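## Task

With the stand's post already pinned at the correct height (it must still be pinned there at the end, and lowering it quickly may count as failure even if held), place the wooden block from the tote onto the stand's top plate. The tote must finish resting on the work bench with nothing overhanging its edge. One or both robots may be used. Finish by releasing everything and backing away. A robot that falls or ends up leaning fails the task, and anything held in place only by a robot at the end is not counted.

## Robot and tools

Robots: two identical Hello Robot Stretch 3 units, r1 and r2. Each has a differential-drive base (0.33 m long, 0.34 m wide, passive omni wheel at the back), a lift on a mast, and a telescoping arm that reaches out to the robot's right side. The base cannot strafe; to move the gripper forward or back, drive the base. Turning on the spot pivots about a point 0.05 m behind the front edge; with arm retracted and wrist folded the swept circle has radius 0.28 m, larger with the wrist unfolded. Loose objects may occasionally get nudged.

Frames: the base frame has its origin on the floor between the drive wheels, x forward, y left, z up. hand_pose is reported in it, at the point where closed fingertips meet (with wrist joints at zero: hand x up, y back toward the mast, z toward the rear). The odometry frame is the base frame at scene start. Each robot reports in its own frames, so relative positions between robots come only from images, lidar_m, wrist_depth_mm and head_depth_mm.

execute_actions: argument actions is a list holding one action (or empty, which only returns state and images). The action is an object keyed by "r1" and/or "r2". Per robot: "base" holds exactly one of translate_m (metres, relative offset from the base's last reported position, forward positive, -1 to 1) or rotate_rad (relative turn in place, left/counter-clockwise positive, -3.2 to 3.2). "joints" holds absolute targets by name: lift_m 0 to 1.1 (arm height on mast); arm_m 0 to 0.52 (extension); wrist_yaw_rad -1.345 to 4.42 (0 along the arm, positive toward the front, 3.0 folded over the base); wrist_pitch_rad -1.57 to 0.451 (0 level, negative tips fingers down); wrist_roll_rad -2.911 to 2.911; gripper_m -0.089 to 0.179 (bigger is wider; actual fingertip gap is 0.007 smaller near closed, 0.025 smaller wide open, zero below 0.007); head_pan_rad -3.953 to 1.73 (0 forward, positive left, -1.57 along the arm); head_tilt_rad -1.53 to 0.419 (negative down). "contact_limits" may set {"arm_m": effort%} from 1 to 100; the arm motion halts with contact_stop when its effort hits that level, and it caps arm holding force until the next action. All motions in an action start at once; none runs past 15 s. Omitted joints, bases or robots may keep pushing toward earlier targets. Any unknown key or out-of-range number rejects the whole call. Optional cameras: list of r1_/r2_ head_camera, nav_camera, wrist_camera, or "all"; omitted/null means all, [] none. If a result reports a stop, the rest of that reply's motion calls are skipped.

wait: seconds 0 to 10; nothing new is commanded. zoom_image: camera name and region [x0, y0, x1, y1] in pixels of that camera's latest full image, origin top-left, at most 504x504. finished_scene: pass the current scene's number; irreversible, and the goal must hold at that moment. The next task arrives in its result. If resuming, first send an empty actions list to learn the current scene and task.

Result lines: base_status and joint_status say how each motion of the last accepted action ended: done (for the base, wheels turned the commanded amount, even if slipping), off_target (resting away from target, possibly still pushing), contact_stop, time_out, torque_fault (these drop the target and hold in place, except slack or switched-off joints). on_its_own covers uncommanded parts; its "held at" is a target, not a position. Lift and arm go slack after a contact_stop until recommanded; a slack lift may sink under load or be pushed up by closing fingers on a surface. motor_effort is percent of maximum, positive toward larger joint values, bracketed value is the peak; readings carry fixed bias and noise. Positive wheel effort pushes forward. lidar_m: 12 distances in 30-degree sectors, first straight ahead then counter-clockwise (4th left, 7th behind, 10th right), plane 0.17 m above floor, range 0.15 to 12 m, "-" for nothing; own body can hide sectors 5, 6, 9, 10. wrist_depth_mm (45 to 1000) and head_depth_mm (280 to 4000, sideways image) are 7x7 median depth grids from top-left. base_odometry counts wheel turns only; heading -3.142 to 3.142, left positive; turned_by_wheels and turned_by_imu give turn since last result; base_tilt in degrees (forward, right positive) has fixed offsets up to about 4 degrees. Camera calibration lines give K, distortion and T_world_to_cam from the carrying robot's base frame, with small errors growing for the wrist camera.

Speed: base goes 0.30 m/s and 1.9 rad/s only when stowed (lift_m under 0.30, arm_m under 0.03, wrist_yaw_rad over 2.54); otherwise 0.10 m/s and 0.63 rad/s. Commands of the same size may differ between robots by up to 2.5 cm per metre, which matters for shared loads.

Gripping: command gripper_m below object width (lower squeezes harder; a stall guard may weaken the grip); release with at least 0.02 above the touching value. Status and reading do not confirm a grasp; check images.

Avoid: robots pressing on each other (base contact then any further driving is a hard press, which fails the run; nothing reports robot-robot contact). Fold or unfold the wrist only with lift_m 0.32 to 0.95, wrist_pitch_rad -0.4, roll near 0; folded, the lift may drop to 0.25. With wrist_yaw_rad under -0.4 keep pitch at -0.5 or lower. Arm pushes against rigid things with the gripper above about 0.45 m, repeated pushes after a contact_stop, driving while gripping something fixed, or snagging furniture (especially reversing) can tip the robot: undo in small steps, pull the gripper free, lower lift_m to about 0.2 if still leaning. Wrist servos shut off for 10 s after sustained strain. Don't drop the post or lower it fast, don't drop objects, slam or shove hard. Thinking time lets the scene run with the last command held.

Each tool is called after "Call:" as name(argument=value, ...) on one line, values as JSON.

## Session

Call:
execute_actions(actions=[])

Scene clock: 0.00 s.
r1.base_odometry: x=+0.000 y=+0.000 heading=+0.000 (m, m, rad; r1's odometry frame)
r1.turned_by_wheels: +0.000 (rad since the last result)
r1.turned_by_imu: +0.000 (rad since the last result)
r1.base_tilt: forward=-0.2 right=+1.4 (deg)
r1.lidar_m: 1.47 3.41 3.51 1.51 1.60 0.97 1.92 5.35 1.66 1.16 1.10 1.13
r1.head_depth_mm: 1341 1330 1329 1316 1300 1298 1286 / 1509 1502 1492 1477 1465 1453 1437 / 1741 1713 1698 1688 1671 1656 1638 / 1925 2017 1985 1955 1948 1933 1899 / 2041 2429 2383 2362 2327 2297 2155 / 2056 2886 2958 2922 2902 2776 2229 / 2079 3231 3337 3415 3416 3224 2211
r1.base_status: not commanded
r1.joint_positions: lift_m=+0.537 arm_m=+0.001 wrist_yaw_rad=+2.974 wrist_pitch_rad=-0.525 wrist_roll_rad=-0.004 gripper_m=+0.037 head_pan_rad=+0.007 head_tilt_rad=+0.014
r1.joint_status: not commanded
r1.motor_effort: left_wheel=-1 right_wheel=-1 lift_m=+19 arm_m=+0 wrist_yaw_rad=+0 wrist_pitch_rad=+4 wrist_roll_rad=+1 gripper_m=+0 head_pan_rad=+0 head_tilt_rad=+2 (%)
r1.hand_pose: x=+0.0138 y=+0.0609 z=+0.5266 quat_wxyz=(+0.240, +0.694, +0.126, +0.667) (m; r1's base frame)
r1.wrist_depth_mm: - - - - - - - / - - - - - - - / - - - - - - - / 950 973 - 980 - - - / 818 833 - 834 870 853 857 / 710 712 - 727 705 720 750 / 635 641 - 650 641 647 651
r2.base_odometry: x=+0.000 y=+0.000 heading=+0.000 (m, m, rad; r2's odometry frame)
r2.turned_by_wheels: +0.000 (rad since the last result)
r2.turned_by_imu: +0.000 (rad since the last result)
r2.base_tilt: forward=-0.3 right=+0.9 (deg)
r2.lidar_m: 3.97 1.22 1.35 3.19 2.01 1.01 0.83 0.82 0.91 1.42 3.54 3.91
r2.head_depth_mm: 2215 3479 - - - 3215 2209 / 2203 3439 - - - 3186 2216 / 2192 3455 - - - 3210 2233 / 2198 3428 - - - 3205 2221 / 2193 3413 3886 3912 3942 3210 2233 / 2179 3388 3781 3810 3857 3228 2224 / 2185 3399 3660 3699 3766 3221 2234
r2.base_status: not commanded
r2.joint_positions: lift_m=+0.444 arm_m=+0.001 wrist_yaw_rad=+3.121 wrist_pitch_rad=-0.619 wrist_roll_rad=+0.011 gripper_m=+0.037 head_pan_rad=+0.010 head_tilt_rad=+0.010
r2.joint_status: not commanded
r2.motor_effort: left_wheel=+0 right_wheel=-1 lift_m=+31 arm_m=-1 wrist_yaw_rad=+0 wrist_pitch_rad=+6 wrist_roll_rad=+0 gripper_m=+1 head_pan_rad=+1 head_tilt_rad=+2 (%)
r2.hand_pose: x=-0.0172 y=+0.0487 z=+0.4142 quat_wxyz=(+0.224, +0.679, +0.207, +0.668) (m; r2's base frame)
r2.wrist_depth_mm: - - - - - - - / - - - - - - - / 937 953 - 976 - - - / 784 802 795 828 822 840 833 / 684 686 694 714 708 719 715 / 617 598 - 631 619 616 622 / 528 551 - - 536 552 556
pictures: r1_head_camera (sideways: a quarter turn clockwise sets it upright), r1_nav_camera (sideways: a quarter turn counterclockwise sets it upright), r1_wrist_camera, r2_head_camera (sideways: a quarter turn clockwise sets it upright), r2_nav_camera (sideways: a quarter turn counterclockwise sets it upright), r2_wrist_camera
Images, in order (width x height): r1_head_camera 896x504, r1_nav_camera 672x504, r1_wrist_camera 644x364, r2_head_camera 896x504, r2_nav_camera 672x504, r2_wrist_camera 644x364.

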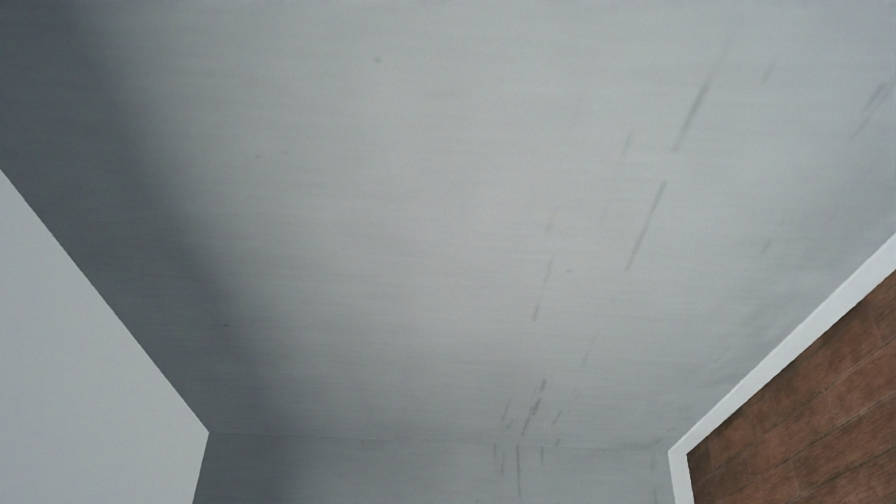

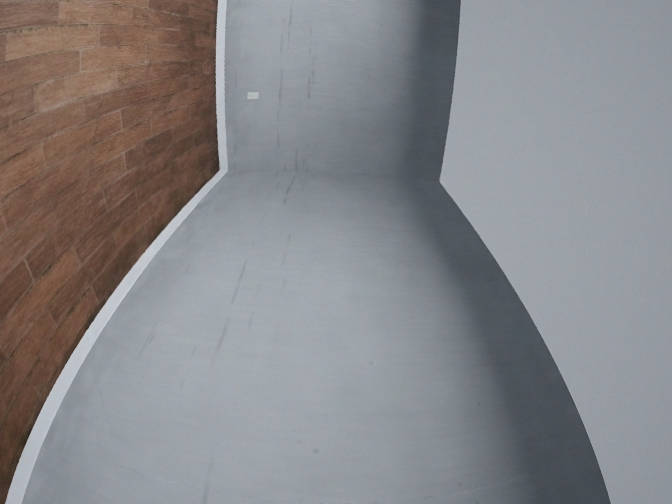

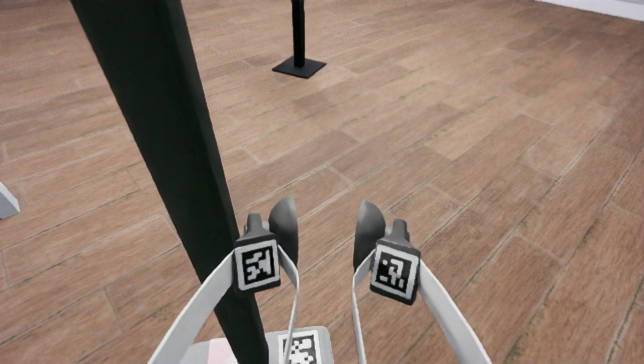

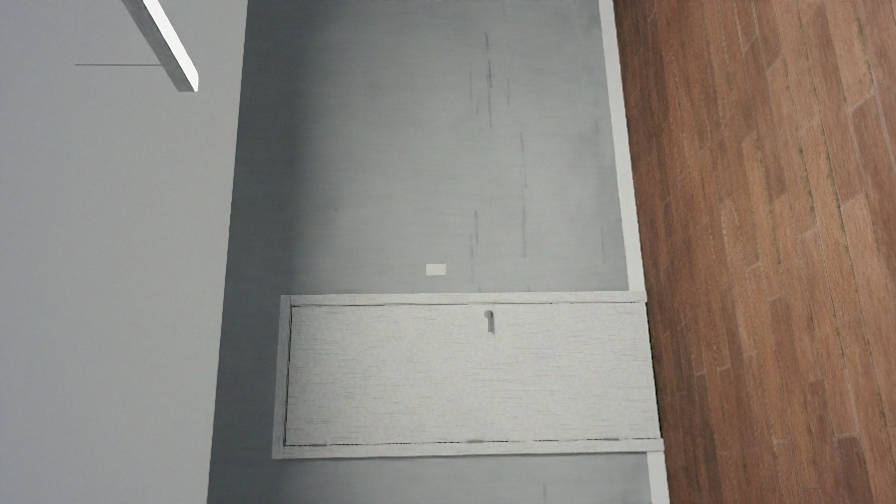

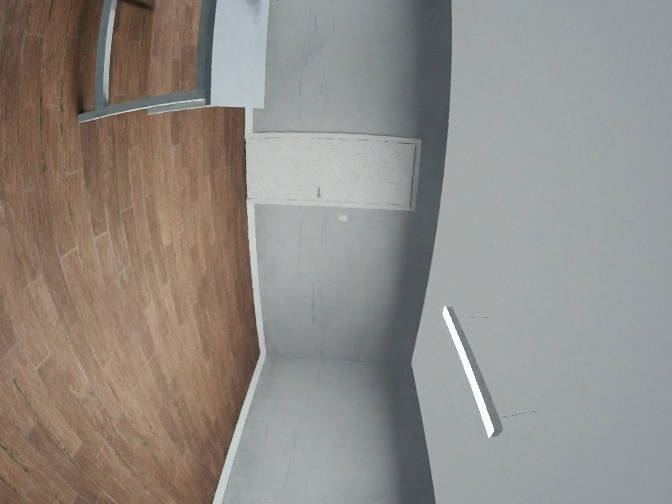

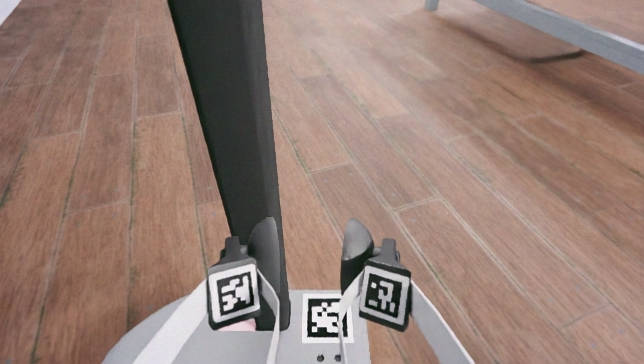

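Call:
execute_actions(actions=[{"r1":{"base":{"rotate_rad":2.2},"joints":{"head_tilt_rad":-0.5,"wrist_pitch_rad":-0.4}},"r2":{"joints":{"head_pan_rad":0.9,"head_tilt_rad":-0.4}}}], cameras=["r1_head_camera","r1_nav_camera","r2_head_camera","r2_nav_camera"])

Scene clock: 8.77 s.
r1.base_odometry: x=+0.000 y=+0.000 heading=+2.200 (m, m, rad; r1's odometry frame)
r1.turned_by_wheels: +2.200 (rad since the last result)
r1.turned_by_imu: +2.169 (rad since the last result)
r1.base_tilt: forward=-0.2 right=+1.5 (deg)
r1.lidar_m: 0.97 1.66 1.92 3.70 1.50 1.13 1.10 1.16 1.63 3.41 3.58 1.50
r1.head_depth_mm: 3145 3410 3650 2733 2029 1609 1331 / 3169 3403 3729 2703 2007 1600 1323 / 3195 3510 3730 2672 1989 1587 1323 / 3194 3547 3712 2646 1972 1572 1310 / 3252 3529 3734 2304 1934 1563 1301 / 3230 3560 1585 1118 1821 1478 1299 / 3258 3550 1566 1103 1931 1554 1294
r1.base_status: done
r1.joint_positions: lift_m=+0.537 arm_m=+0.001 wrist_yaw_rad=+2.974 wrist_pitch_rad=-0.419 wrist_roll_rad=-0.004 gripper_m=+0.037 head_pan_rad=+0.007 head_tilt_rad=-0.493
r1.joint_status: all done
r1.motor_effort: left_wheel=-1(5) right_wheel=+1(3) lift_m=+20(20) arm_m=-1(1) wrist_yaw_rad=+0(0) wrist_pitch_rad=+7(7) wrist_roll_rad=+0(1) gripper_m=-1(0) head_pan_rad=+0(0) head_tilt_rad=-3(30) (%)
r1.hand_pose: x=+0.0162 y=+0.0753 z=+0.5495 quat_wxyz=(+0.205, +0.700, +0.089, +0.678) (m; r1's base frame)
r1.wrist_depth_mm: - - - - - - - / - - - - - - - / - - - - - - - / - - - - - - - / 924 925 - 937 949 953 949 / 754 776 - 785 761 803 826 / 677 671 658 686 680 697 694
r2.base_odometry: x=+0.000 y=+0.000 heading=+0.000 (m, m, rad; r2's odometry frame)
r2.turned_by_wheels: +0.000 (rad since the last result)
r2.turned_by_imu: +0.001 (rad since the last result)
r2.base_tilt: forward=-0.3 right=+1.0 (deg)
r2.lidar_m: 3.96 1.22 1.35 3.21 2.00 1.01 0.83 0.82 0.90 1.42 3.55 3.89
r2.head_depth_mm: 3422 3654 3760 1376 2152 1594 1388 / 3615 3817 1983 1472 2151 1606 1386 / 3782 - 1735 2552 2165 1646 1393 / - - 1722 2588 2164 1715 1401 / - - 2042 2675 2102 1710 1400 / - - 2069 2895 2063 1710 1410 / - - - 2782 2116 1715 1417
r2.base_status: not commanded
r2.joint_positions: lift_m=+0.444 arm_m=+0.001 wrist_yaw_rad=+3.121 wrist_pitch_rad=-0.619 wrist_roll_rad=+0.011 gripper_m=+0.037 head_pan_rad=+0.893 head_tilt_rad=-0.394
r2.joint_status: all done
r2.motor_effort: left_wheel=+0(0) right_wheel=-1(1) lift_m=+31(31) arm_m=-1(1) wrist_yaw_rad=+0(0) wrist_pitch_rad=+6(6) wrist_roll_rad=+0(0) gripper_m=+1(1) head_pan_rad=+4(53) head_tilt_rad=-2(26) (%)
r2.hand_pose: x=-0.0172 y=+0.0487 z=+0.4142 quat_wxyz=(+0.224, +0.679, +0.207, +0.668) (m; r2's base frame)
r2.wrist_depth_mm: - - - - - - - / - - - - - - - / 963 951 - 977 976 - - / 797 798 785 803 827 834 848 / 678 677 691 716 698 710 710 / 598 599 - 625 632 622 626 / 533 548 - - 536 556 557
pictures: r1_head_camera (sideways: a quarter turn clockwise sets it upright), r1_nav_camera (sideways: a quarter turn counterclockwise sets it upright), r2_head_camera (sideways: a quarter turn clockwise sets it upright), r2_nav_camera (sideways: a quarter turn counterclockwise sets it upright)
camera_calibration (this result's frames):
r1_head_camera: T_world_to_cam=[[-0.492246, -0.0631266, -0.868164, 1.15888], [-0.0557619, 0.997605, -0.0409218, 0.0623185], [0.868668, 0.0282669, -0.494588, 0.596631], [0, 0, 0, 1]] pos_world=[0.0556562, -0.0058779, 1.30374]
r1_nav_camera: T_world_to_cam=[[0.447559, 0.0410271, 0.893313, -1.12562], [0.044, -0.998747, 0.023825, 0.0306718], [0.893171, 0.0286427, -0.448803, 0.534254], [0, 0, 0, 1]] pos_world=[0.0252523, 0.061512, 1.24458]
r2_head_camera: T_world_to_cam=[[-0.271195, -0.312857, -0.91026, 1.20714], [-0.804886, 0.592323, 0.0362193, -0.0366834], [0.527837, 0.742478, -0.412449, 0.491398], [0, 0, 0, 1]] pos_world=[0.0384656, 0.0345366, 1.30281]
r2_nav_camera: T_world_to_cam=[[0.199845, 0.334488, 0.920967, -1.16001], [0.761708, -0.644267, 0.0687064, -0.0365856], [0.61633, 0.687777, -0.383536, 0.456332], [0, 0, 0, 1]] pos_world=[-0.0215625, 0.0505825, 1.24586]
Images, in order (width x height): r1_head_camera 896x504, r1_nav_camera 672x504, r2_head_camera 896x504, r2_nav_camera 672x504.

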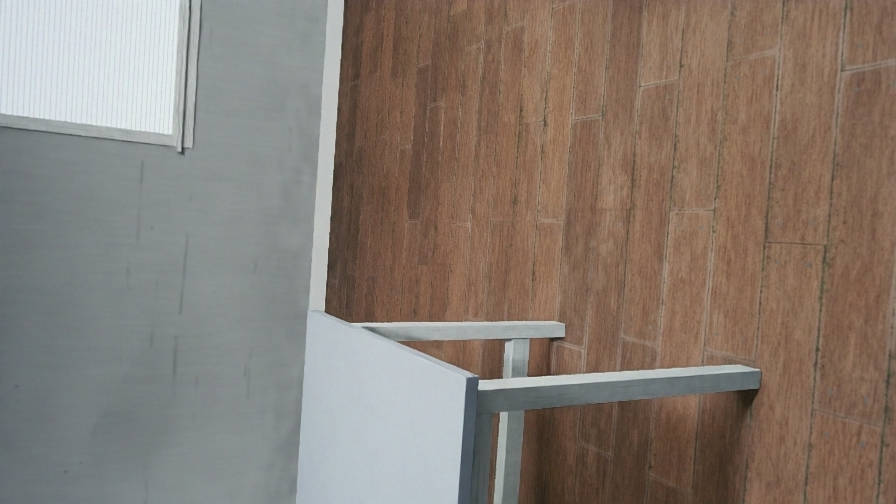

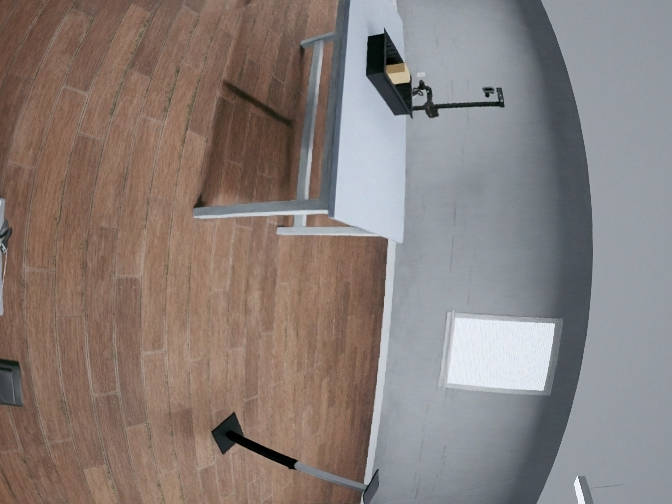

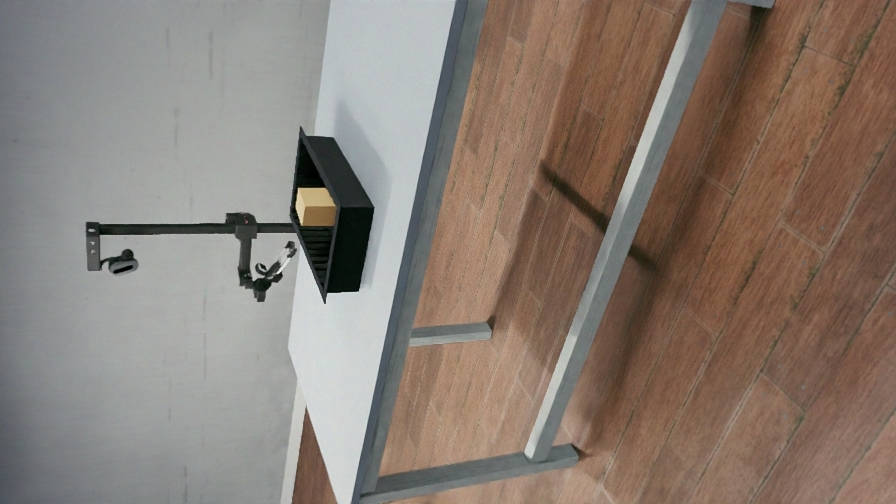

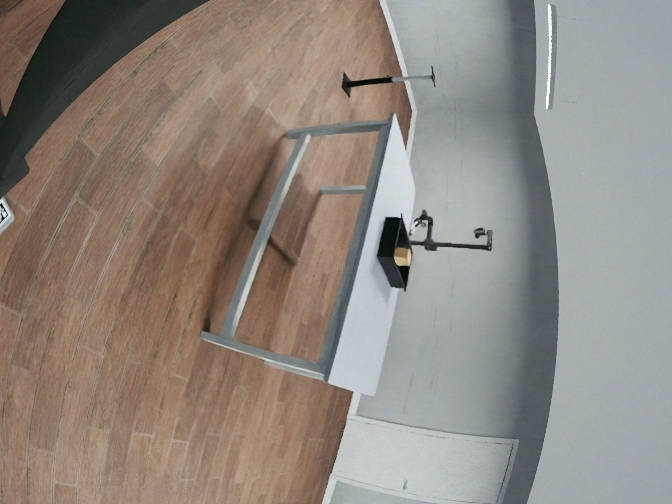

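Call:
execute_actions(actions=[{"r1":{"base":{"rotate_rad":0.96},"joints":{"lift_m":0.27,"head_pan_rad":-1.0,"head_tilt_rad":-0.6}}}], cameras=[])

Call:
execute_actions(actions=[{"r1":{"base":{"translate_m":1.0}}}], cameras=[])

Call:
execute_actions(actions=[{"r1":{"base":{"translate_m":0.15},"joints":{"lift_m":0.94}}}], cameras=["r1_head_camera","r1_nav_camera"])

Scene clock: 27.67 s.
r1.base_odometry: x=+0.000 y=+0.000 heading=-3.123 (m, m, rad; r1's odometry frame)
r1.turned_by_wheels: +0.960 (rad since the last result)
r1.turned_by_imu: +0.946 (rad since the last result)
r1.base_tilt: forward=-0.2 right=+1.5 (deg)
r1.lidar_m: 1.92 5.24 1.65 1.16 1.11 1.13 1.49 3.41 3.50 1.50 1.60 0.97
r1.head_depth_mm: 3183 3578 3205 2317 1813 1487 1259 / 3210 3579 3194 2286 1805 1483 1258 / 3230 3571 3172 2272 1788 1469 1247 / 3221 3577 3114 2257 1780 1463 1245 / 3225 3576 2910 2160 1765 1458 1237 / 3216 3539 1297 1926 1647 1450 1234 / 3225 3552 1214 1973 1733 1437 1221
r1.base_status: done
r1.joint_positions: lift_m=+0.270 arm_m=+0.001 wrist_yaw_rad=+2.974 wrist_pitch_rad=-0.419 wrist_roll_rad=-0.004 gripper_m=+0.037 head_pan_rad=-0.993 head_tilt_rad=-0.592
r1.joint_status: all done
r1.motor_effort: left_wheel=-2(6) right_wheel=+0(4) lift_m=+16(19) arm_m=+0(1) wrist_yaw_rad=+0(0) wrist_pitch_rad=+7(7) wrist_roll_rad=+0(0) gripper_m=+0(0) head_pan_rad=-3(35) head_tilt_rad=-4(13) (%)
r1.hand_pose: x=+0.0162 y=+0.0754 z=+0.2827 quat_wxyz=(+0.205, +0.700, +0.089, +0.678) (m; r1's base frame)
r1.wrist_depth_mm: 821 - - - - - - / 848 - - - - - - / 834 - 869 886 889 931 905 / 673 666 698 695 689 691 710 / 550 548 - 558 581 566 570 / 465 499 - - 462 478 482 / - - - - 416 421 414
r2.base_odometry: x=+0.000 y=+0.000 heading=+0.000 (m, m, rad; r2's odometry frame)
r2.turned_by_wheels: +0.000 (rad since the last result)
r2.turned_by_imu: +0.001 (rad since the last result)
r2.base_tilt: forward=-0.3 right=+1.0 (deg)
r2.lidar_m: 3.98 1.22 1.35 3.21 2.00 1.01 0.83 0.82 0.91 1.42 3.55 3.91
r2.head_depth_mm: 3426 3633 3730 1375 2160 1582 1386 / 3582 3854 1979 1461 2147 1609 1394 / 3825 - 1739 2583 2175 1641 1393 / 3966 - 1732 2588 2179 1709 1401 / - - 2049 2675 2097 1702 1401 / - - 2075 2867 2051 1721 1408 / - - - 2761 2126 1722 1414
r2.base_status: not commanded
r2.joint_positions: lift_m=+0.444 arm_m=+0.001 wrist_yaw_rad=+3.121 wrist_pitch_rad=-0.619 wrist_roll_rad=+0.011 gripper_m=+0.037 head_pan_rad=+0.893 head_tilt_rad=-0.394
r2.joint_status: not commanded
r2.motor_effort: left_wheel=+0(0) right_wheel=-1(1) lift_m=+31(31) arm_m=-1(1) wrist_yaw_rad=+0(0) wrist_pitch_rad=+6(6) wrist_roll_rad=+0(0) gripper_m=+1(1) head_pan_rad=+4(4) head_tilt_rad=-2(2) (%)
r2.hand_pose: x=-0.0172 y=+0.0487 z=+0.4142 quat_wxyz=(+0.224, +0.679, +0.207, +0.668) (m; r2's base frame)
r2.wrist_depth_mm: - - - - - - - / - - - - - - - / 951 967 - - - 988 - / 793 799 808 841 824 838 848 / 679 697 697 706 707 708 719 / 604 603 - 631 625 626 634 / 526 545 - - 532 554 554
pictures: none
No camera images: the call's "cameras" was empty. Leave "cameras" out to get every camera's image.

Scene clock: 32.60 s.
r1.base_odometry: x=-1.000 y=-0.018 heading=-3.123 (m, m, rad; r1's odometry frame)
r1.turned_by_wheels: +0.000 (rad since the last result)
r1.turned_by_imu: +0.000 (rad since the last result)
r1.base_tilt: forward=-0.1 right=+1.5 (deg)
r1.lidar_m: 0.92 4.50 2.43 1.73 1.65 1.68 2.22 4.24 0.68 1.10 1.05 1.07
r1.head_depth_mm: 2716 3020 3211 943 739 607 1257 / 2752 3025 3129 938 735 604 1252 / 2742 3031 3160 927 728 601 1253 / 2744 3021 3084 879 704 613 1241 / 2749 3048 3053 874 681 609 1237 / 2773 3065 2996 822 686 606 1230 / 2768 3017 2455 832 690 604 1223
r1.base_status: done
r1.joint_positions: lift_m=+0.270 arm_m=+0.001 wrist_yaw_rad=+2.974 wrist_pitch_rad=-0.418 wrist_roll_rad=-0.004 gripper_m=+0.037 head_pan_rad=-0.993 head_tilt_rad=-0.593
r1.joint_status: not commanded
r1.motor_effort: left_wheel=-1(5) right_wheel=+2(5) lift_m=+17(17) arm_m=-1(1) wrist_yaw_rad=+0(0) wrist_pitch_rad=+6(7) wrist_roll_rad=+0(0) gripper_m=+0(1) head_pan_rad=-3(3) head_tilt_rad=-3(4) (%)
r1.hand_pose: x=+0.0163 y=+0.0754 z=+0.2828 quat_wxyz=(+0.204, +0.700, +0.089, +0.678) (m; r1's base frame)
r1.wrist_depth_mm: - - - - - - - / - - - - - - - / 839 - 861 890 869 886 920 / 668 663 678 680 689 694 709 / 544 549 - 566 577 579 584 / 467 492 - - 464 478 485 / - - - - 415 412 423
r2.base_odometry: x=+0.000 y=+0.000 heading=+0.000 (m, m, rad; r2's odometry frame)
r2.turned_by_wheels: +0.000 (rad since the last result)
r2.turned_by_imu: +0.000 (rad since the last result)
r2.base_tilt: forward=-0.3 right=+1.0 (deg)
r2.lidar_m: 3.96 1.22 1.34 3.22 2.01 1.02 0.83 0.82 0.91 1.42 3.54 3.90
r2.head_depth_mm: 3392 3659 3739 1370 2151 1592 1386 / 3534 3744 1978 1464 2165 1605 1393 / 3774 - 1746 2563 2170 1646 1401 / - - 1724 2606 2177 1690 1394 / - - 2048 2682 2097 1710 1409 / - - 2065 2896 2068 1724 1406 / - - - 2747 2134 1724 1411
r2.base_status: not commanded
r2.joint_positions: lift_m=+0.444 arm_m=+0.001 wrist_yaw_rad=+3.121 wrist_pitch_rad=-0.619 wrist_roll_rad=+0.011 gripper_m=+0.037 head_pan_rad=+0.893 head_tilt_rad=-0.394
r2.joint_status: not commanded
r2.motor_effort: left_wheel=+0(0) right_wheel=-1(1) lift_m=+31(31) arm_m=-1(0) wrist_yaw_rad=+1(0) wrist_pitch_rad=+6(6) wrist_roll_rad=+0(0) gripper_m=+1(1) head_pan_rad=+4(4) head_tilt_rad=-2(2) (%)
r2.hand_pose: x=-0.0172 y=+0.0487 z=+0.4142 quat_wxyz=(+0.224, +0.679, +0.207, +0.668) (m; r2's base frame)
r2.wrist_depth_mm: - - - - - - - / - - - - - - - / 965 948 - 971 995 - - / 792 794 786 802 830 833 823 / 687 693 682 707 699 710 706 / 602 606 - 624 625 616 630 / 530 542 - - 535 554 552
pictures: none
No camera images: the call's "cameras" was empty. Leave "cameras" out to get every camera's image.

Scene clock: 39.53 s.
r1.base_odometry: x=-1.150 y=-0.021 heading=-3.123 (m, m, rad; r1's odometry frame)
r1.turned_by_wheels: +0.000 (rad since the last result)
r1.turned_by_imu: +0.001 (rad since the last result)
r1.base_tilt: forward=-0.2 right=+1.6 (deg)
r1.lidar_m: 0.77 4.40 2.53 1.81 1.73 1.76 2.34 4.38 0.75 1.01 0.96 0.99
r1.head_depth_mm: 2651 2968 3107 943 739 641 - / 2651 2954 3140 933 714 620 - / 2654 2944 3125 853 670 601 544 / 2683 2922 3092 824 720 598 530 / 2653 2977 3049 842 645 594 529 / 2674 2969 3041 870 647 590 526 / 2631 2845 2505 898 711 588 535
r1.base_status: done
r1.joint_positions: lift_m=+0.940 arm_m=+0.001 wrist_yaw_rad=+2.974 wrist_pitch_rad=-0.418 wrist_roll_rad=-0.004 gripper_m=+0.037 head_pan_rad=-0.993 head_tilt_rad=-0.593
r1.joint_status: all done
r1.motor_effort: left_wheel=-1(7) right_wheel=+0(5) lift_m=+22(22) arm_m=+0(1) wrist_yaw_rad=+1(1) wrist_pitch_rad=+6(6) wrist_roll_rad=+0(0) gripper_m=+0(0) head_pan_rad=-3(3) head_tilt_rad=-3(3) (%)
r1.hand_pose: x=+0.0163 y=+0.0755 z=+0.9525 quat_wxyz=(+0.204, +0.700, +0.089, +0.678) (m; r1's base frame)
r1.wrist_depth_mm: - - - - - - - / - - - - - - - / - - - - - - - / - - - - - - - / - - - - - - - / - - - - - - - / - - - - - - -
r2.base_odometry: x=+0.000 y=+0.000 heading=+0.000 (m, m, rad; r2's odometry frame)
r2.turned_by_wheels: +0.000 (rad since the last result)
r2.turned_by_imu: +0.001 (rad since the last result)
r2.base_tilt: forward=-0.2 right=+1.0 (deg)
r2.lidar_m: 3.98 1.22 1.35 3.20 2.00 1.01 0.83 0.82 0.91 1.42 3.53 3.92
r2.head_depth_mm: 3467 3654 3764 1370 2132 1578 1388 / 3512 2281 1988 1470 2149 1607 1388 / 3830 - 1730 2485 2163 1638 1399 / - - 1731 2588 2170 1709 1398 / - - 2039 2673 2110 1700 1405 / - - 2076 2889 2059 1716 1411 / - - - 2757 2126 1723 1412
r2.base_status: not commanded
r2.joint_positions: lift_m=+0.444 arm_m=+0.001 wrist_yaw_rad=+3.121 wrist_pitch_rad=-0.619 wrist_roll_rad=+0.011 gripper_m=+0.037 head_pan_rad=+0.893 head_tilt_rad=-0.394
r2.joint_status: not commanded
r2.motor_effort: left_wheel=+0(0) right_wheel=-1(1) lift_m=+31(31) arm_m=-1(1) wrist_yaw_rad=+1(0) wrist_pitch_rad=+6(6) wrist_roll_rad=+0(0) gripper_m=+1(1) head_pan_rad=+5(4) head_tilt_rad=-2(2) (%)
r2.hand_pose: x=-0.0172 y=+0.0487 z=+0.4142 quat_wxyz=(+0.224, +0.679, +0.207, +0.668) (m; r2's base frame)
r2.wrist_depth_mm: - - - - - - - / - - - - - - - / 976 965 - 985 993 - - / 776 802 790 813 811 826 844 / 690 688 690 710 708 698 712 / 605 600 - 638 626 610 624 / 539 549 - - 537 556 557
pictures: r1_head_camera (sideways: a quarter turn clockwise sets it upright), r1_nav_camera (sideways: a quarter turn counterclockwise sets it upright)
camera_calibration (this result's frames):
r1_head_camera: T_world_to_cam=[[-0.36482, 0.45028, -0.814957, 1.08873], [0.807243, 0.589129, -0.0358607, 0.0504602], [0.463967, -0.670951, -0.578412, 0.70816], [0, 0, 0, 1]] pos_world=[0.0278921, -0.0448192, 1.29868]
r1_nav_camera: T_world_to_cam=[[0.323563, -0.426895, 0.844433, -1.06112], [-0.815454, -0.578475, 0.020017, 0.0408749], [0.479939, -0.695073, -0.535287, 0.649302], [0, 0, 0, 1]] pos_world=[0.065045, 0.0219725, 1.24279]
Images, in order (width x height): r1_head_camera 896x504, r1_nav_camera 672x504.

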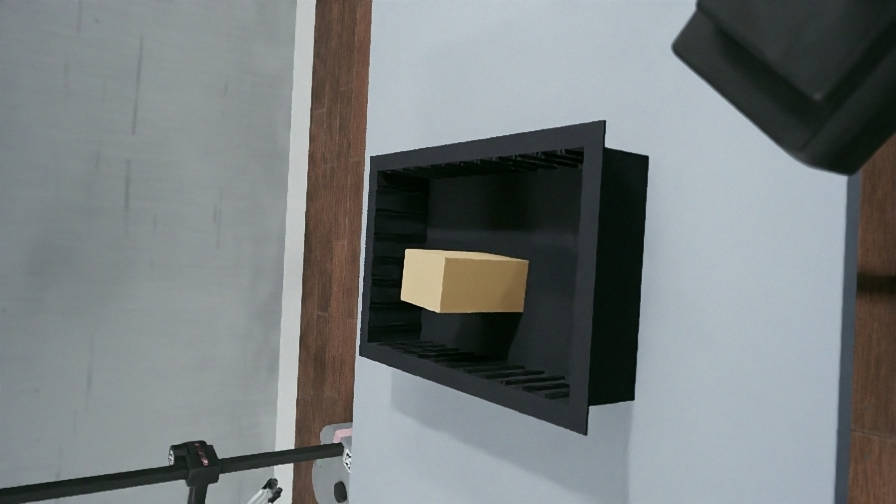

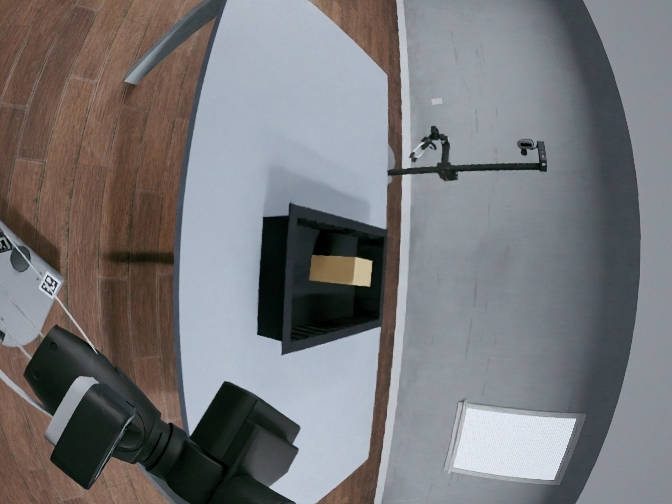

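Call:
execute_actions(actions=[{"r1":{"base":{"rotate_rad":0.68},"joints":{"wrist_yaw_rad":0,"gripper_m":0.14,"head_pan_rad":-1.57}}}], cameras=[])

Call:
execute_actions(actions=[{"r1":{"joints":{"lift_m":1.05,"wrist_pitch_rad":-0.8,"arm_m":0.24}}}], cameras=["r1_head_camera","r1_wrist_camera"])

Scene clock: 49.33 s.
r1.base_odometry: x=-1.150 y=-0.021 heading=-2.444 (m, m, rad; r1's odometry frame)
r1.turned_by_wheels: +0.680 (rad since the last result)
r1.turned_by_imu: +0.670 (rad since the last result)
r1.base_tilt: forward=-0.1 right=+1.5 (deg)
r1.lidar_m: 4.39 2.20 1.74 1.72 1.85 2.75 1.96 0.75 0.98 0.96 1.03 0.77
r1.head_depth_mm: 2572 2858 3049 941 787 - - / 2622 2907 3104 865 728 - - / 2670 2953 3131 858 - - - / 2683 2971 3125 852 768 - - / 2729 3032 3063 839 660 594 539 / 2709 2899 2517 906 713 591 1159 / 2775 3020 2971 897 711 588 1152
r1.base_status: done
r1.joint_positions: lift_m=+0.940 arm_m=+0.001 wrist_yaw_rad=+0.002 wrist_pitch_rad=-0.418 wrist_roll_rad=-0.004 gripper_m=+0.140 head_pan_rad=-1.563 head_tilt_rad=-0.593
r1.joint_status: all done
r1.motor_effort: left_wheel=-2(6) right_wheel=+0(4) lift_m=+21(22) arm_m=-1(0) wrist_yaw_rad=-1(0) wrist_pitch_rad=+6(6) wrist_roll_rad=+0(0) gripper_m=+0(90) head_pan_rad=-3(28) head_tilt_rad=-3(4) (%)
r1.hand_pose: x=-0.0210 y=-0.3702 z=+0.9525 quat_wxyz=(+0.693, +0.148, -0.690, -0.146) (m; r1's base frame)
r1.wrist_depth_mm: - - - - - - - / - - - - - - - / 645 660 664 523 610 699 716 / 511 521 474 485 482 540 553 / 418 437 340 334 377 452 455 / 356 353 351 343 333 - 378 / 311 312 316 320 320 320 330
r2.base_odometry: x=+0.000 y=+0.000 heading=+0.000 (m, m, rad; r2's odometry frame)
r2.turned_by_wheels: +0.000 (rad since the last result)
r2.turned_by_imu: +0.000 (rad since the last result)
r2.base_tilt: forward=-0.4 right=+1.0 (deg)
r2.lidar_m: 3.98 1.22 1.35 3.20 2.01 1.01 0.83 0.82 0.91 1.42 3.54 3.90
r2.head_depth_mm: 3447 3690 3765 1370 2155 1591 1385 / 3584 3713 1991 1468 2145 1605 1398 / 3768 - 1733 2440 2161 1651 1392 / - - 1728 2605 2173 1706 1397 / - - 2040 2669 2102 1712 1400 / - - 2076 2888 2056 1707 1409 / - - - 2761 2129 1727 1413
r2.base_status: not commanded
r2.joint_positions: lift_m=+0.444 arm_m=+0.001 wrist_yaw_rad=+3.121 wrist_pitch_rad=-0.619 wrist_roll_rad=+0.011 gripper_m=+0.037 head_pan_rad=+0.893 head_tilt_rad=-0.394
r2.joint_status: not commanded
r2.motor_effort: left_wheel=+0(0) right_wheel=-1(1) lift_m=+31(31) arm_m=-1(0) wrist_yaw_rad=+0(1) wrist_pitch_rad=+6(6) wrist_roll_rad=+0(0) gripper_m=+1(1) head_pan_rad=+4(4) head_tilt_rad=-2(2) (%)
r2.hand_pose: x=-0.0172 y=+0.0487 z=+0.4142 quat_wxyz=(+0.224, +0.679, +0.207, +0.668) (m; r2's base frame)
r2.wrist_depth_mm: - - - - - - - / - - - - - - - / 948 954 - 978 - - - / 796 793 803 818 836 845 845 / 686 681 693 704 702 713 724 / 602 609 - 624 626 620 631 / 529 549 - - 540 557 553
pictures: none
No camera images: the call's "cameras" was empty. Leave "cameras" out to get every camera's image.

Scene clock: 52.33 s.
r1.base_odometry: x=-1.150 y=-0.021 heading=-2.444 (m, m, rad; r1's odometry frame)
r1.turned_by_wheels: +0.000 (rad since the last result)
r1.turned_by_imu: +0.000 (rad since the last result)
r1.base_tilt: forward=-0.2 right=+1.5 (deg)
r1.lidar_m: 4.39 2.20 1.75 1.72 1.85 2.74 1.97 0.75 0.98 0.96 1.04 0.77
r1.head_depth_mm: 2511 2837 3046 942 738 607 516 / - - 3018 861 653 604 525 / 2606 - - 840 725 600 533 / 2669 2952 3177 849 650 598 531 / 2703 3018 3063 824 658 595 541 / 2699 2936 2490 904 715 591 1158 / 2775 3018 3018 896 711 588 1151
r1.base_status: not commanded
r1.joint_positions: lift_m=+1.050 arm_m=+0.240 wrist_yaw_rad=+0.000 wrist_pitch_rad=-0.809 wrist_roll_rad=-0.004 gripper_m=+0.140 head_pan_rad=-1.563 head_tilt_rad=-0.593
r1.joint_status: all done
r1.motor_effort: left_wheel=-2(2) right_wheel=+1(1) lift_m=+22(23) arm_m=+1(2) wrist_yaw_rad=+0(1) wrist_pitch_rad=+3(6) wrist_roll_rad=+0(0) gripper_m=+0(0) head_pan_rad=-3(3) head_tilt_rad=-3(4) (%)
r1.hand_pose: x=-0.0215 y=-0.5442 z=+0.9865 quat_wxyz=(+0.651, +0.279, -0.648, -0.278) (m; r1's base frame)
r1.wrist_depth_mm: 629 629 - - - - - / 555 555 559 459 453 572 568 / 493 495 489 478 488 492 503 / 444 443 435 320 438 448 461 / 403 415 376 396 406 412 415 / 376 367 330 373 374 - 379 / 345 343 336 346 344 289 349
r2.base_odometry: x=+0.000 y=+0.000 heading=+0.000 (m, m, rad; r2's odometry frame)
r2.turned_by_wheels: +0.000 (rad since the last result)
r2.turned_by_imu: +0.000 (rad since the last result)
r2.base_tilt: forward=-0.2 right=+1.0 (deg)
r2.lidar_m: 3.98 1.22 1.35 3.22 2.00 1.01 0.83 0.82 0.91 1.42 3.53 3.90
r2.head_depth_mm: 3445 3671 3786 1376 2147 1591 1388 / 3569 3784 1981 1470 2160 1611 1391 / 3755 - 1728 2441 2161 1649 1393 / - - 1720 2568 2164 1702 1403 / - - 2041 2674 2105 1701 1401 / - - 2067 2899 2049 1712 1406 / - - - 2778 2108 1724 1412
r2.base_status: not commanded
r2.joint_positions: lift_m=+0.444 arm_m=+0.001 wrist_yaw_rad=+3.121 wrist_pitch_rad=-0.619 wrist_roll_rad=+0.011 gripper_m=+0.037 head_pan_rad=+0.893 head_tilt_rad=-0.394
r2.joint_status: not commanded
r2.motor_effort: left_wheel=+0(0) right_wheel=-1(1) lift_m=+31(31) arm_m=-1(1) wrist_yaw_rad=+1(0) wrist_pitch_rad=+6(6) wrist_roll_rad=+0(0) gripper_m=+1(1) head_pan_rad=+4(5) head_tilt_rad=-3(2) (%)
r2.hand_pose: x=-0.0172 y=+0.0487 z=+0.4142 quat_wxyz=(+0.224, +0.679, +0.207, +0.668) (m; r2's base frame)
r2.wrist_depth_mm: - - - - - - - / - - - - - - - / 950 965 - 971 971 - - / 782 801 790 821 843 840 835 / 671 694 692 707 719 715 724 / 602 599 - 620 631 614 631 / 536 553 - - 530 553 554
pictures: r1_head_camera (sideways: a quarter turn clockwise sets it upright), r1_wrist_camera
camera_calibration (this result's frames):
r1_head_camera: T_world_to_cam=[[-0.0642327, 0.575951, -0.814957, 1.08689], [0.997523, 0.0605063, -0.0358607, 0.0492995], [0.028656, -0.815242, -0.578411, 0.710815], [0, 0, 0, 1]] pos_world=[0.000267454, -0.0494938, 1.29868]
r1_wrist_camera: T_world_to_cam=[[-0.998197, -0.0555824, 0.022646, -0.0746163], [-0.0591682, 0.848022, -0.526647, 1.01018], [0.010068, -0.527038, -0.849782, 0.72249], [0, 0, 0, 1]] pos_world=[-0.0219854, -0.480021, 1.14766]
Images, in order (width x height): r1_head_camera 896x504, r1_wrist_camera 644x364.

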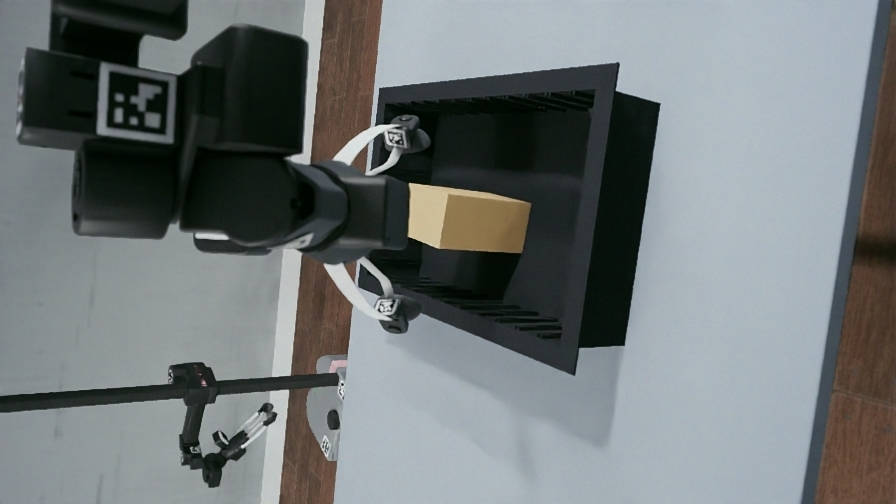

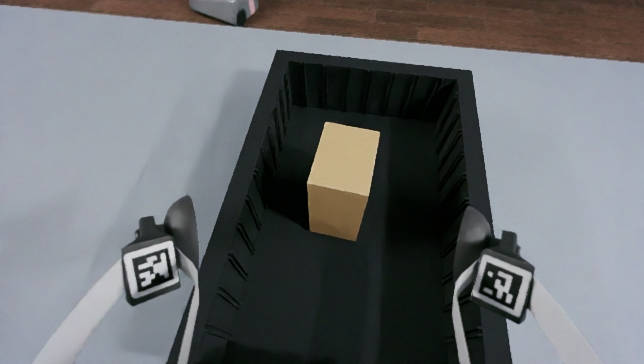

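Call:
execute_actions(actions=[{"r1":{"joints":{"lift_m":0.99,"wrist_yaw_rad":-0.1,"arm_m":0.365,"gripper_m":0.12}}}], cameras=["r1_wrist_camera"])

Call:
execute_actions(actions=[{"r1":{"joints":{"lift_m":0.925}}}], cameras=["r1_head_camera","r1_wrist_camera"])

Scene clock: 61.10 s.
r1.base_odometry: x=-1.150 y=-0.021 heading=-2.444 (m, m, rad; r1's odometry frame)
r1.turned_by_wheels: +0.000 (rad since the last result)
r1.turned_by_imu: +0.001 (rad since the last result)
r1.base_tilt: forward=-0.1 right=+1.5 (deg)
r1.lidar_m: 4.40 2.20 1.75 1.72 1.85 2.75 1.97 0.75 0.97 0.96 1.03 0.77
r1.head_depth_mm: 2596 - 2864 943 739 607 517 / 2624 - 3020 865 652 603 524 / 2636 - 2976 855 725 601 534 / 2696 2995 3185 848 649 596 532 / 2718 3033 3081 840 658 595 541 / 2718 2919 2504 905 714 591 1153 / 2792 3010 2992 897 711 589 1152
r1.base_status: not commanded
r1.joint_positions: lift_m=+0.990 arm_m=+0.365 wrist_yaw_rad=-0.099 wrist_pitch_rad=-0.809 wrist_roll_rad=-0.004 gripper_m=+0.120 head_pan_rad=-1.563 head_tilt_rad=-0.593
r1.joint_status: all done
r1.motor_effort: left_wheel=-1(2) right_wheel=+1(1) lift_m=+16(20) arm_m=+1(1) wrist_yaw_rad=-1(1) wrist_pitch_rad=+3(4) wrist_roll_rad=+0(0) gripper_m=+0(80) head_pan_rad=-3(3) head_tilt_rad=-3(3) (%)
r1.hand_pose: x=-0.0373 y=-0.6683 z=+0.9268 quat_wxyz=(+0.637, +0.247, -0.661, -0.310) (m; r1's base frame)
r1.wrist_depth_mm: - - - - - - - / 465 466 471 467 474 473 487 / 412 422 348 369 358 404 426 / 374 376 348 381 374 316 386 / 342 342 331 214 339 260 350 / 311 314 306 195 310 235 322 / 288 247 284 265 291 256 296
r2.base_odometry: x=+0.000 y=+0.000 heading=+0.000 (m, m, rad; r2's odometry frame)
r2.turned_by_wheels: +0.000 (rad since the last result)
r2.turned_by_imu: +0.000 (rad since the last result)
r2.base_tilt: forward=-0.3 right=+1.0 (deg)
r2.lidar_m: 3.96 1.22 1.35 3.20 2.01 1.01 0.83 0.82 0.90 1.42 3.54 3.92
r2.head_depth_mm: 3439 3588 3795 1365 2144 1588 1389 / 3576 3788 1985 1470 2149 1606 1395 / 3810 3958 1718 2432 2166 1654 1394 / - - 1721 2591 2176 1709 1395 / - - 2034 2668 2108 1707 1401 / - - 2056 2891 2064 1717 1408 / - - - 2732 2115 1720 1411
r2.base_status: not commanded
r2.joint_positions: lift_m=+0.444 arm_m=+0.001 wrist_yaw_rad=+3.121 wrist_pitch_rad=-0.619 wrist_roll_rad=+0.011 gripper_m=+0.037 head_pan_rad=+0.893 head_tilt_rad=-0.394
r2.joint_status: not commanded
r2.motor_effort: left_wheel=+0(0) right_wheel=-1(1) lift_m=+31(31) arm_m=-1(1) wrist_yaw_rad=+0(0) wrist_pitch_rad=+6(6) wrist_roll_rad=+0(1) gripper_m=+1(1) head_pan_rad=+4(4) head_tilt_rad=-2(2) (%)
r2.hand_pose: x=-0.0172 y=+0.0487 z=+0.4142 quat_wxyz=(+0.224, +0.679, +0.207, +0.668) (m; r2's base frame)
r2.wrist_depth_mm: - - - - - - - / - - - - - - - / 957 969 - 967 985 - - / 807 802 780 818 828 825 859 / 675 685 694 708 704 717 713 / 600 599 - 634 629 628 629 / 528 542 - - 534 544 553
pictures: r1_wrist_camera
camera_calibration (this result's frames):
r1_wrist_camera: T_world_to_cam=[[-0.998789, 0.0436847, 0.0226199, -0.029598], [0.0252572, 0.849959, -0.526243, 1.08711], [-0.0422147, -0.525034, -0.850033, 0.606119], [0, 0, 0, 1]] pos_world=[-0.0314325, -0.604476, 1.08798]
Images, in order (width x height): r1_wrist_camera 644x364.

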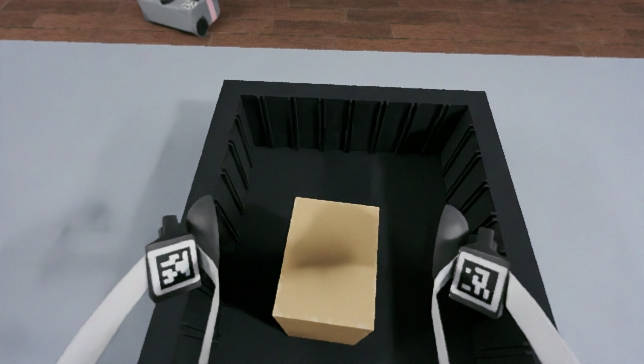

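Scene clock: 62.53 s.
r1.base_odometry: x=-1.150 y=-0.021 heading=-2.444 (m, m, rad; r1's odometry frame)
r1.turned_by_wheels: +0.000 (rad since the last result)
r1.turned_by_imu: +0.000 (rad since the last result)
r1.base_tilt: forward=-0.2 right=+1.5 (deg)
r1.lidar_m: 4.39 2.20 1.75 1.72 1.85 2.75 1.97 0.75 0.98 0.96 1.03 0.77
r1.head_depth_mm: 2578 2898 3061 - 737 607 516 / 2623 2869 - 859 653 604 524 / 2664 2906 - 843 726 601 534 / 2687 2999 3093 849 649 599 531 / 2718 3020 3052 841 658 594 540 / 2717 2911 2529 905 713 593 1154 / 2793 3011 2999 899 709 589 1152
r1.base_status: not commanded
r1.joint_positions: lift_m=+0.925 arm_m=+0.365 wrist_yaw_rad=-0.099 wrist_pitch_rad=-0.809 wrist_roll_rad=-0.004 gripper_m=+0.120 head_pan_rad=-1.563 head_tilt_rad=-0.593
r1.joint_status: all done
r1.motor_effort: left_wheel=-2(1) right_wheel=+1(1) lift_m=+16(19) arm_m=+2(1) wrist_yaw_rad=+0(0) wrist_pitch_rad=+3(3) wrist_roll_rad=+0(0) gripper_m=+0(1) head_pan_rad=-3(3) head_tilt_rad=-3(3) (%)
r1.hand_pose: x=-0.0373 y=-0.6683 z=+0.8618 quat_wxyz=(+0.637, +0.247, -0.661, -0.310) (m; r1's base frame)
r1.wrist_depth_mm: 416 421 283 426 435 434 444 / 371 369 288 302 297 273 382 / 330 329 295 334 333 250 336 / 298 291 289 159 295 249 301 / 274 187 273 144 265 229 190 / 251 170 245 134 241 206 173 / 230 176 230 224 234 228 159
r2.base_odometry: x=+0.000 y=+0.000 heading=+0.000 (m, m, rad; r2's odometry frame)
r2.turned_by_wheels: +0.000 (rad since the last result)
r2.turned_by_imu: +0.000 (rad since the last result)
r2.base_tilt: forward=-0.3 right=+1.0 (deg)
r2.lidar_m: 3.96 1.22 1.35 3.21 2.01 1.01 0.83 0.82 0.90 1.41 3.55 3.89
r2.head_depth_mm: 3424 3666 3752 1372 2141 1589 1388 / 3587 3808 1973 1468 2157 1609 1393 / 3818 3955 1733 2452 2164 1650 1398 / - - 1736 2596 2185 1700 1398 / - - 2036 2674 2098 1710 1401 / - - 2070 2866 2065 1710 1405 / - - - 2747 2120 1718 1413
r2.base_status: not commanded
r2.joint_positions: lift_m=+0.444 arm_m=+0.001 wrist_yaw_rad=+3.121 wrist_pitch_rad=-0.619 wrist_roll_rad=+0.011 gripper_m=+0.037 head_pan_rad=+0.893 head_tilt_rad=-0.394
r2.joint_status: not commanded
r2.motor_effort: left_wheel=+1(0) right_wheel=-1(1) lift_m=+31(31) arm_m=-1(0) wrist_yaw_rad=+0(1) wrist_pitch_rad=+6(6) wrist_roll_rad=+0(0) gripper_m=+2(1) head_pan_rad=+5(5) head_tilt_rad=-2(2) (%)
r2.hand_pose: x=-0.0172 y=+0.0487 z=+0.4142 quat_wxyz=(+0.224, +0.679, +0.207, +0.668) (m; r2's base frame)
r2.wrist_depth_mm: - - - - - - - / - - - - - - - / 948 961 - 977 - 976 - / 790 792 791 812 833 832 827 / 694 690 689 701 711 711 718 / 595 606 - 621 627 623 629 / 530 550 - - 538 558 553
pictures: r1_head_camera (sideways: a quarter turn clockwise sets it upright), r1_wrist_camera
camera_calibration (this result's frames):
r1_head_camera: T_world_to_cam=[[-0.0642317, 0.575952, -0.814956, 1.08689], [0.997524, 0.0605047, -0.0358607, 0.0492995], [0.0286547, -0.815242, -0.578412, 0.710815], [0, 0, 0, 1]] pos_world=[0.000267371, -0.0494938, 1.29868]
r1_wrist_camera: T_world_to_cam=[[-0.998789, 0.0436852, 0.0226197, -0.0281275], [0.0252578, 0.849959, -0.526243, 1.05291], [-0.0422149, -0.525034, -0.850033, 0.550875], [0, 0, 0, 1]] pos_world=[-0.0314325, -0.604477, 1.02299]
Images, in order (width x height): r1_head_camera 896x504, r1_wrist_camera 644x364.

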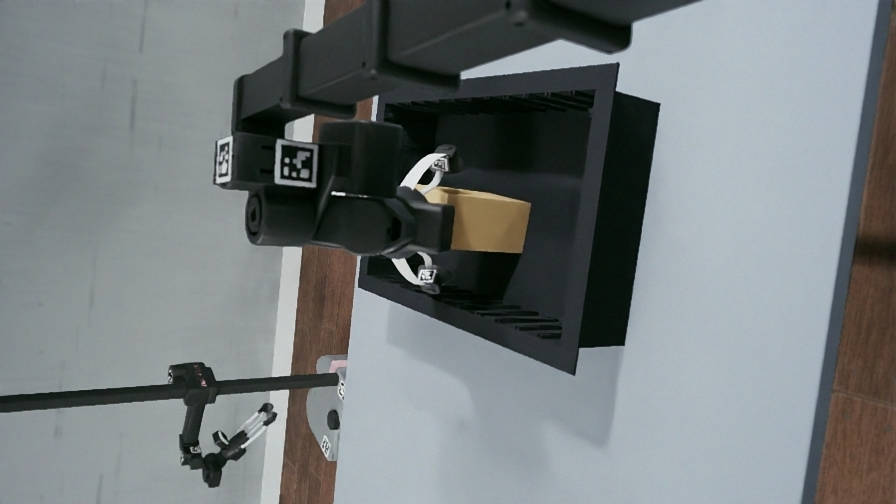

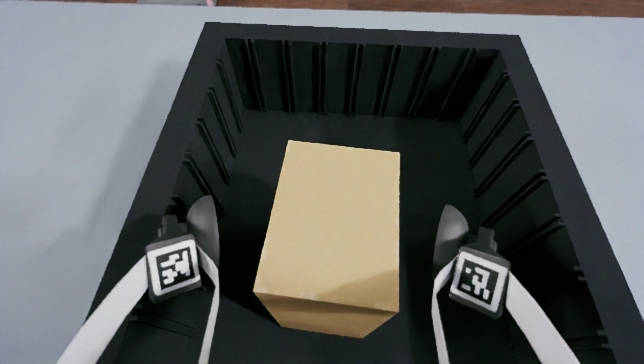

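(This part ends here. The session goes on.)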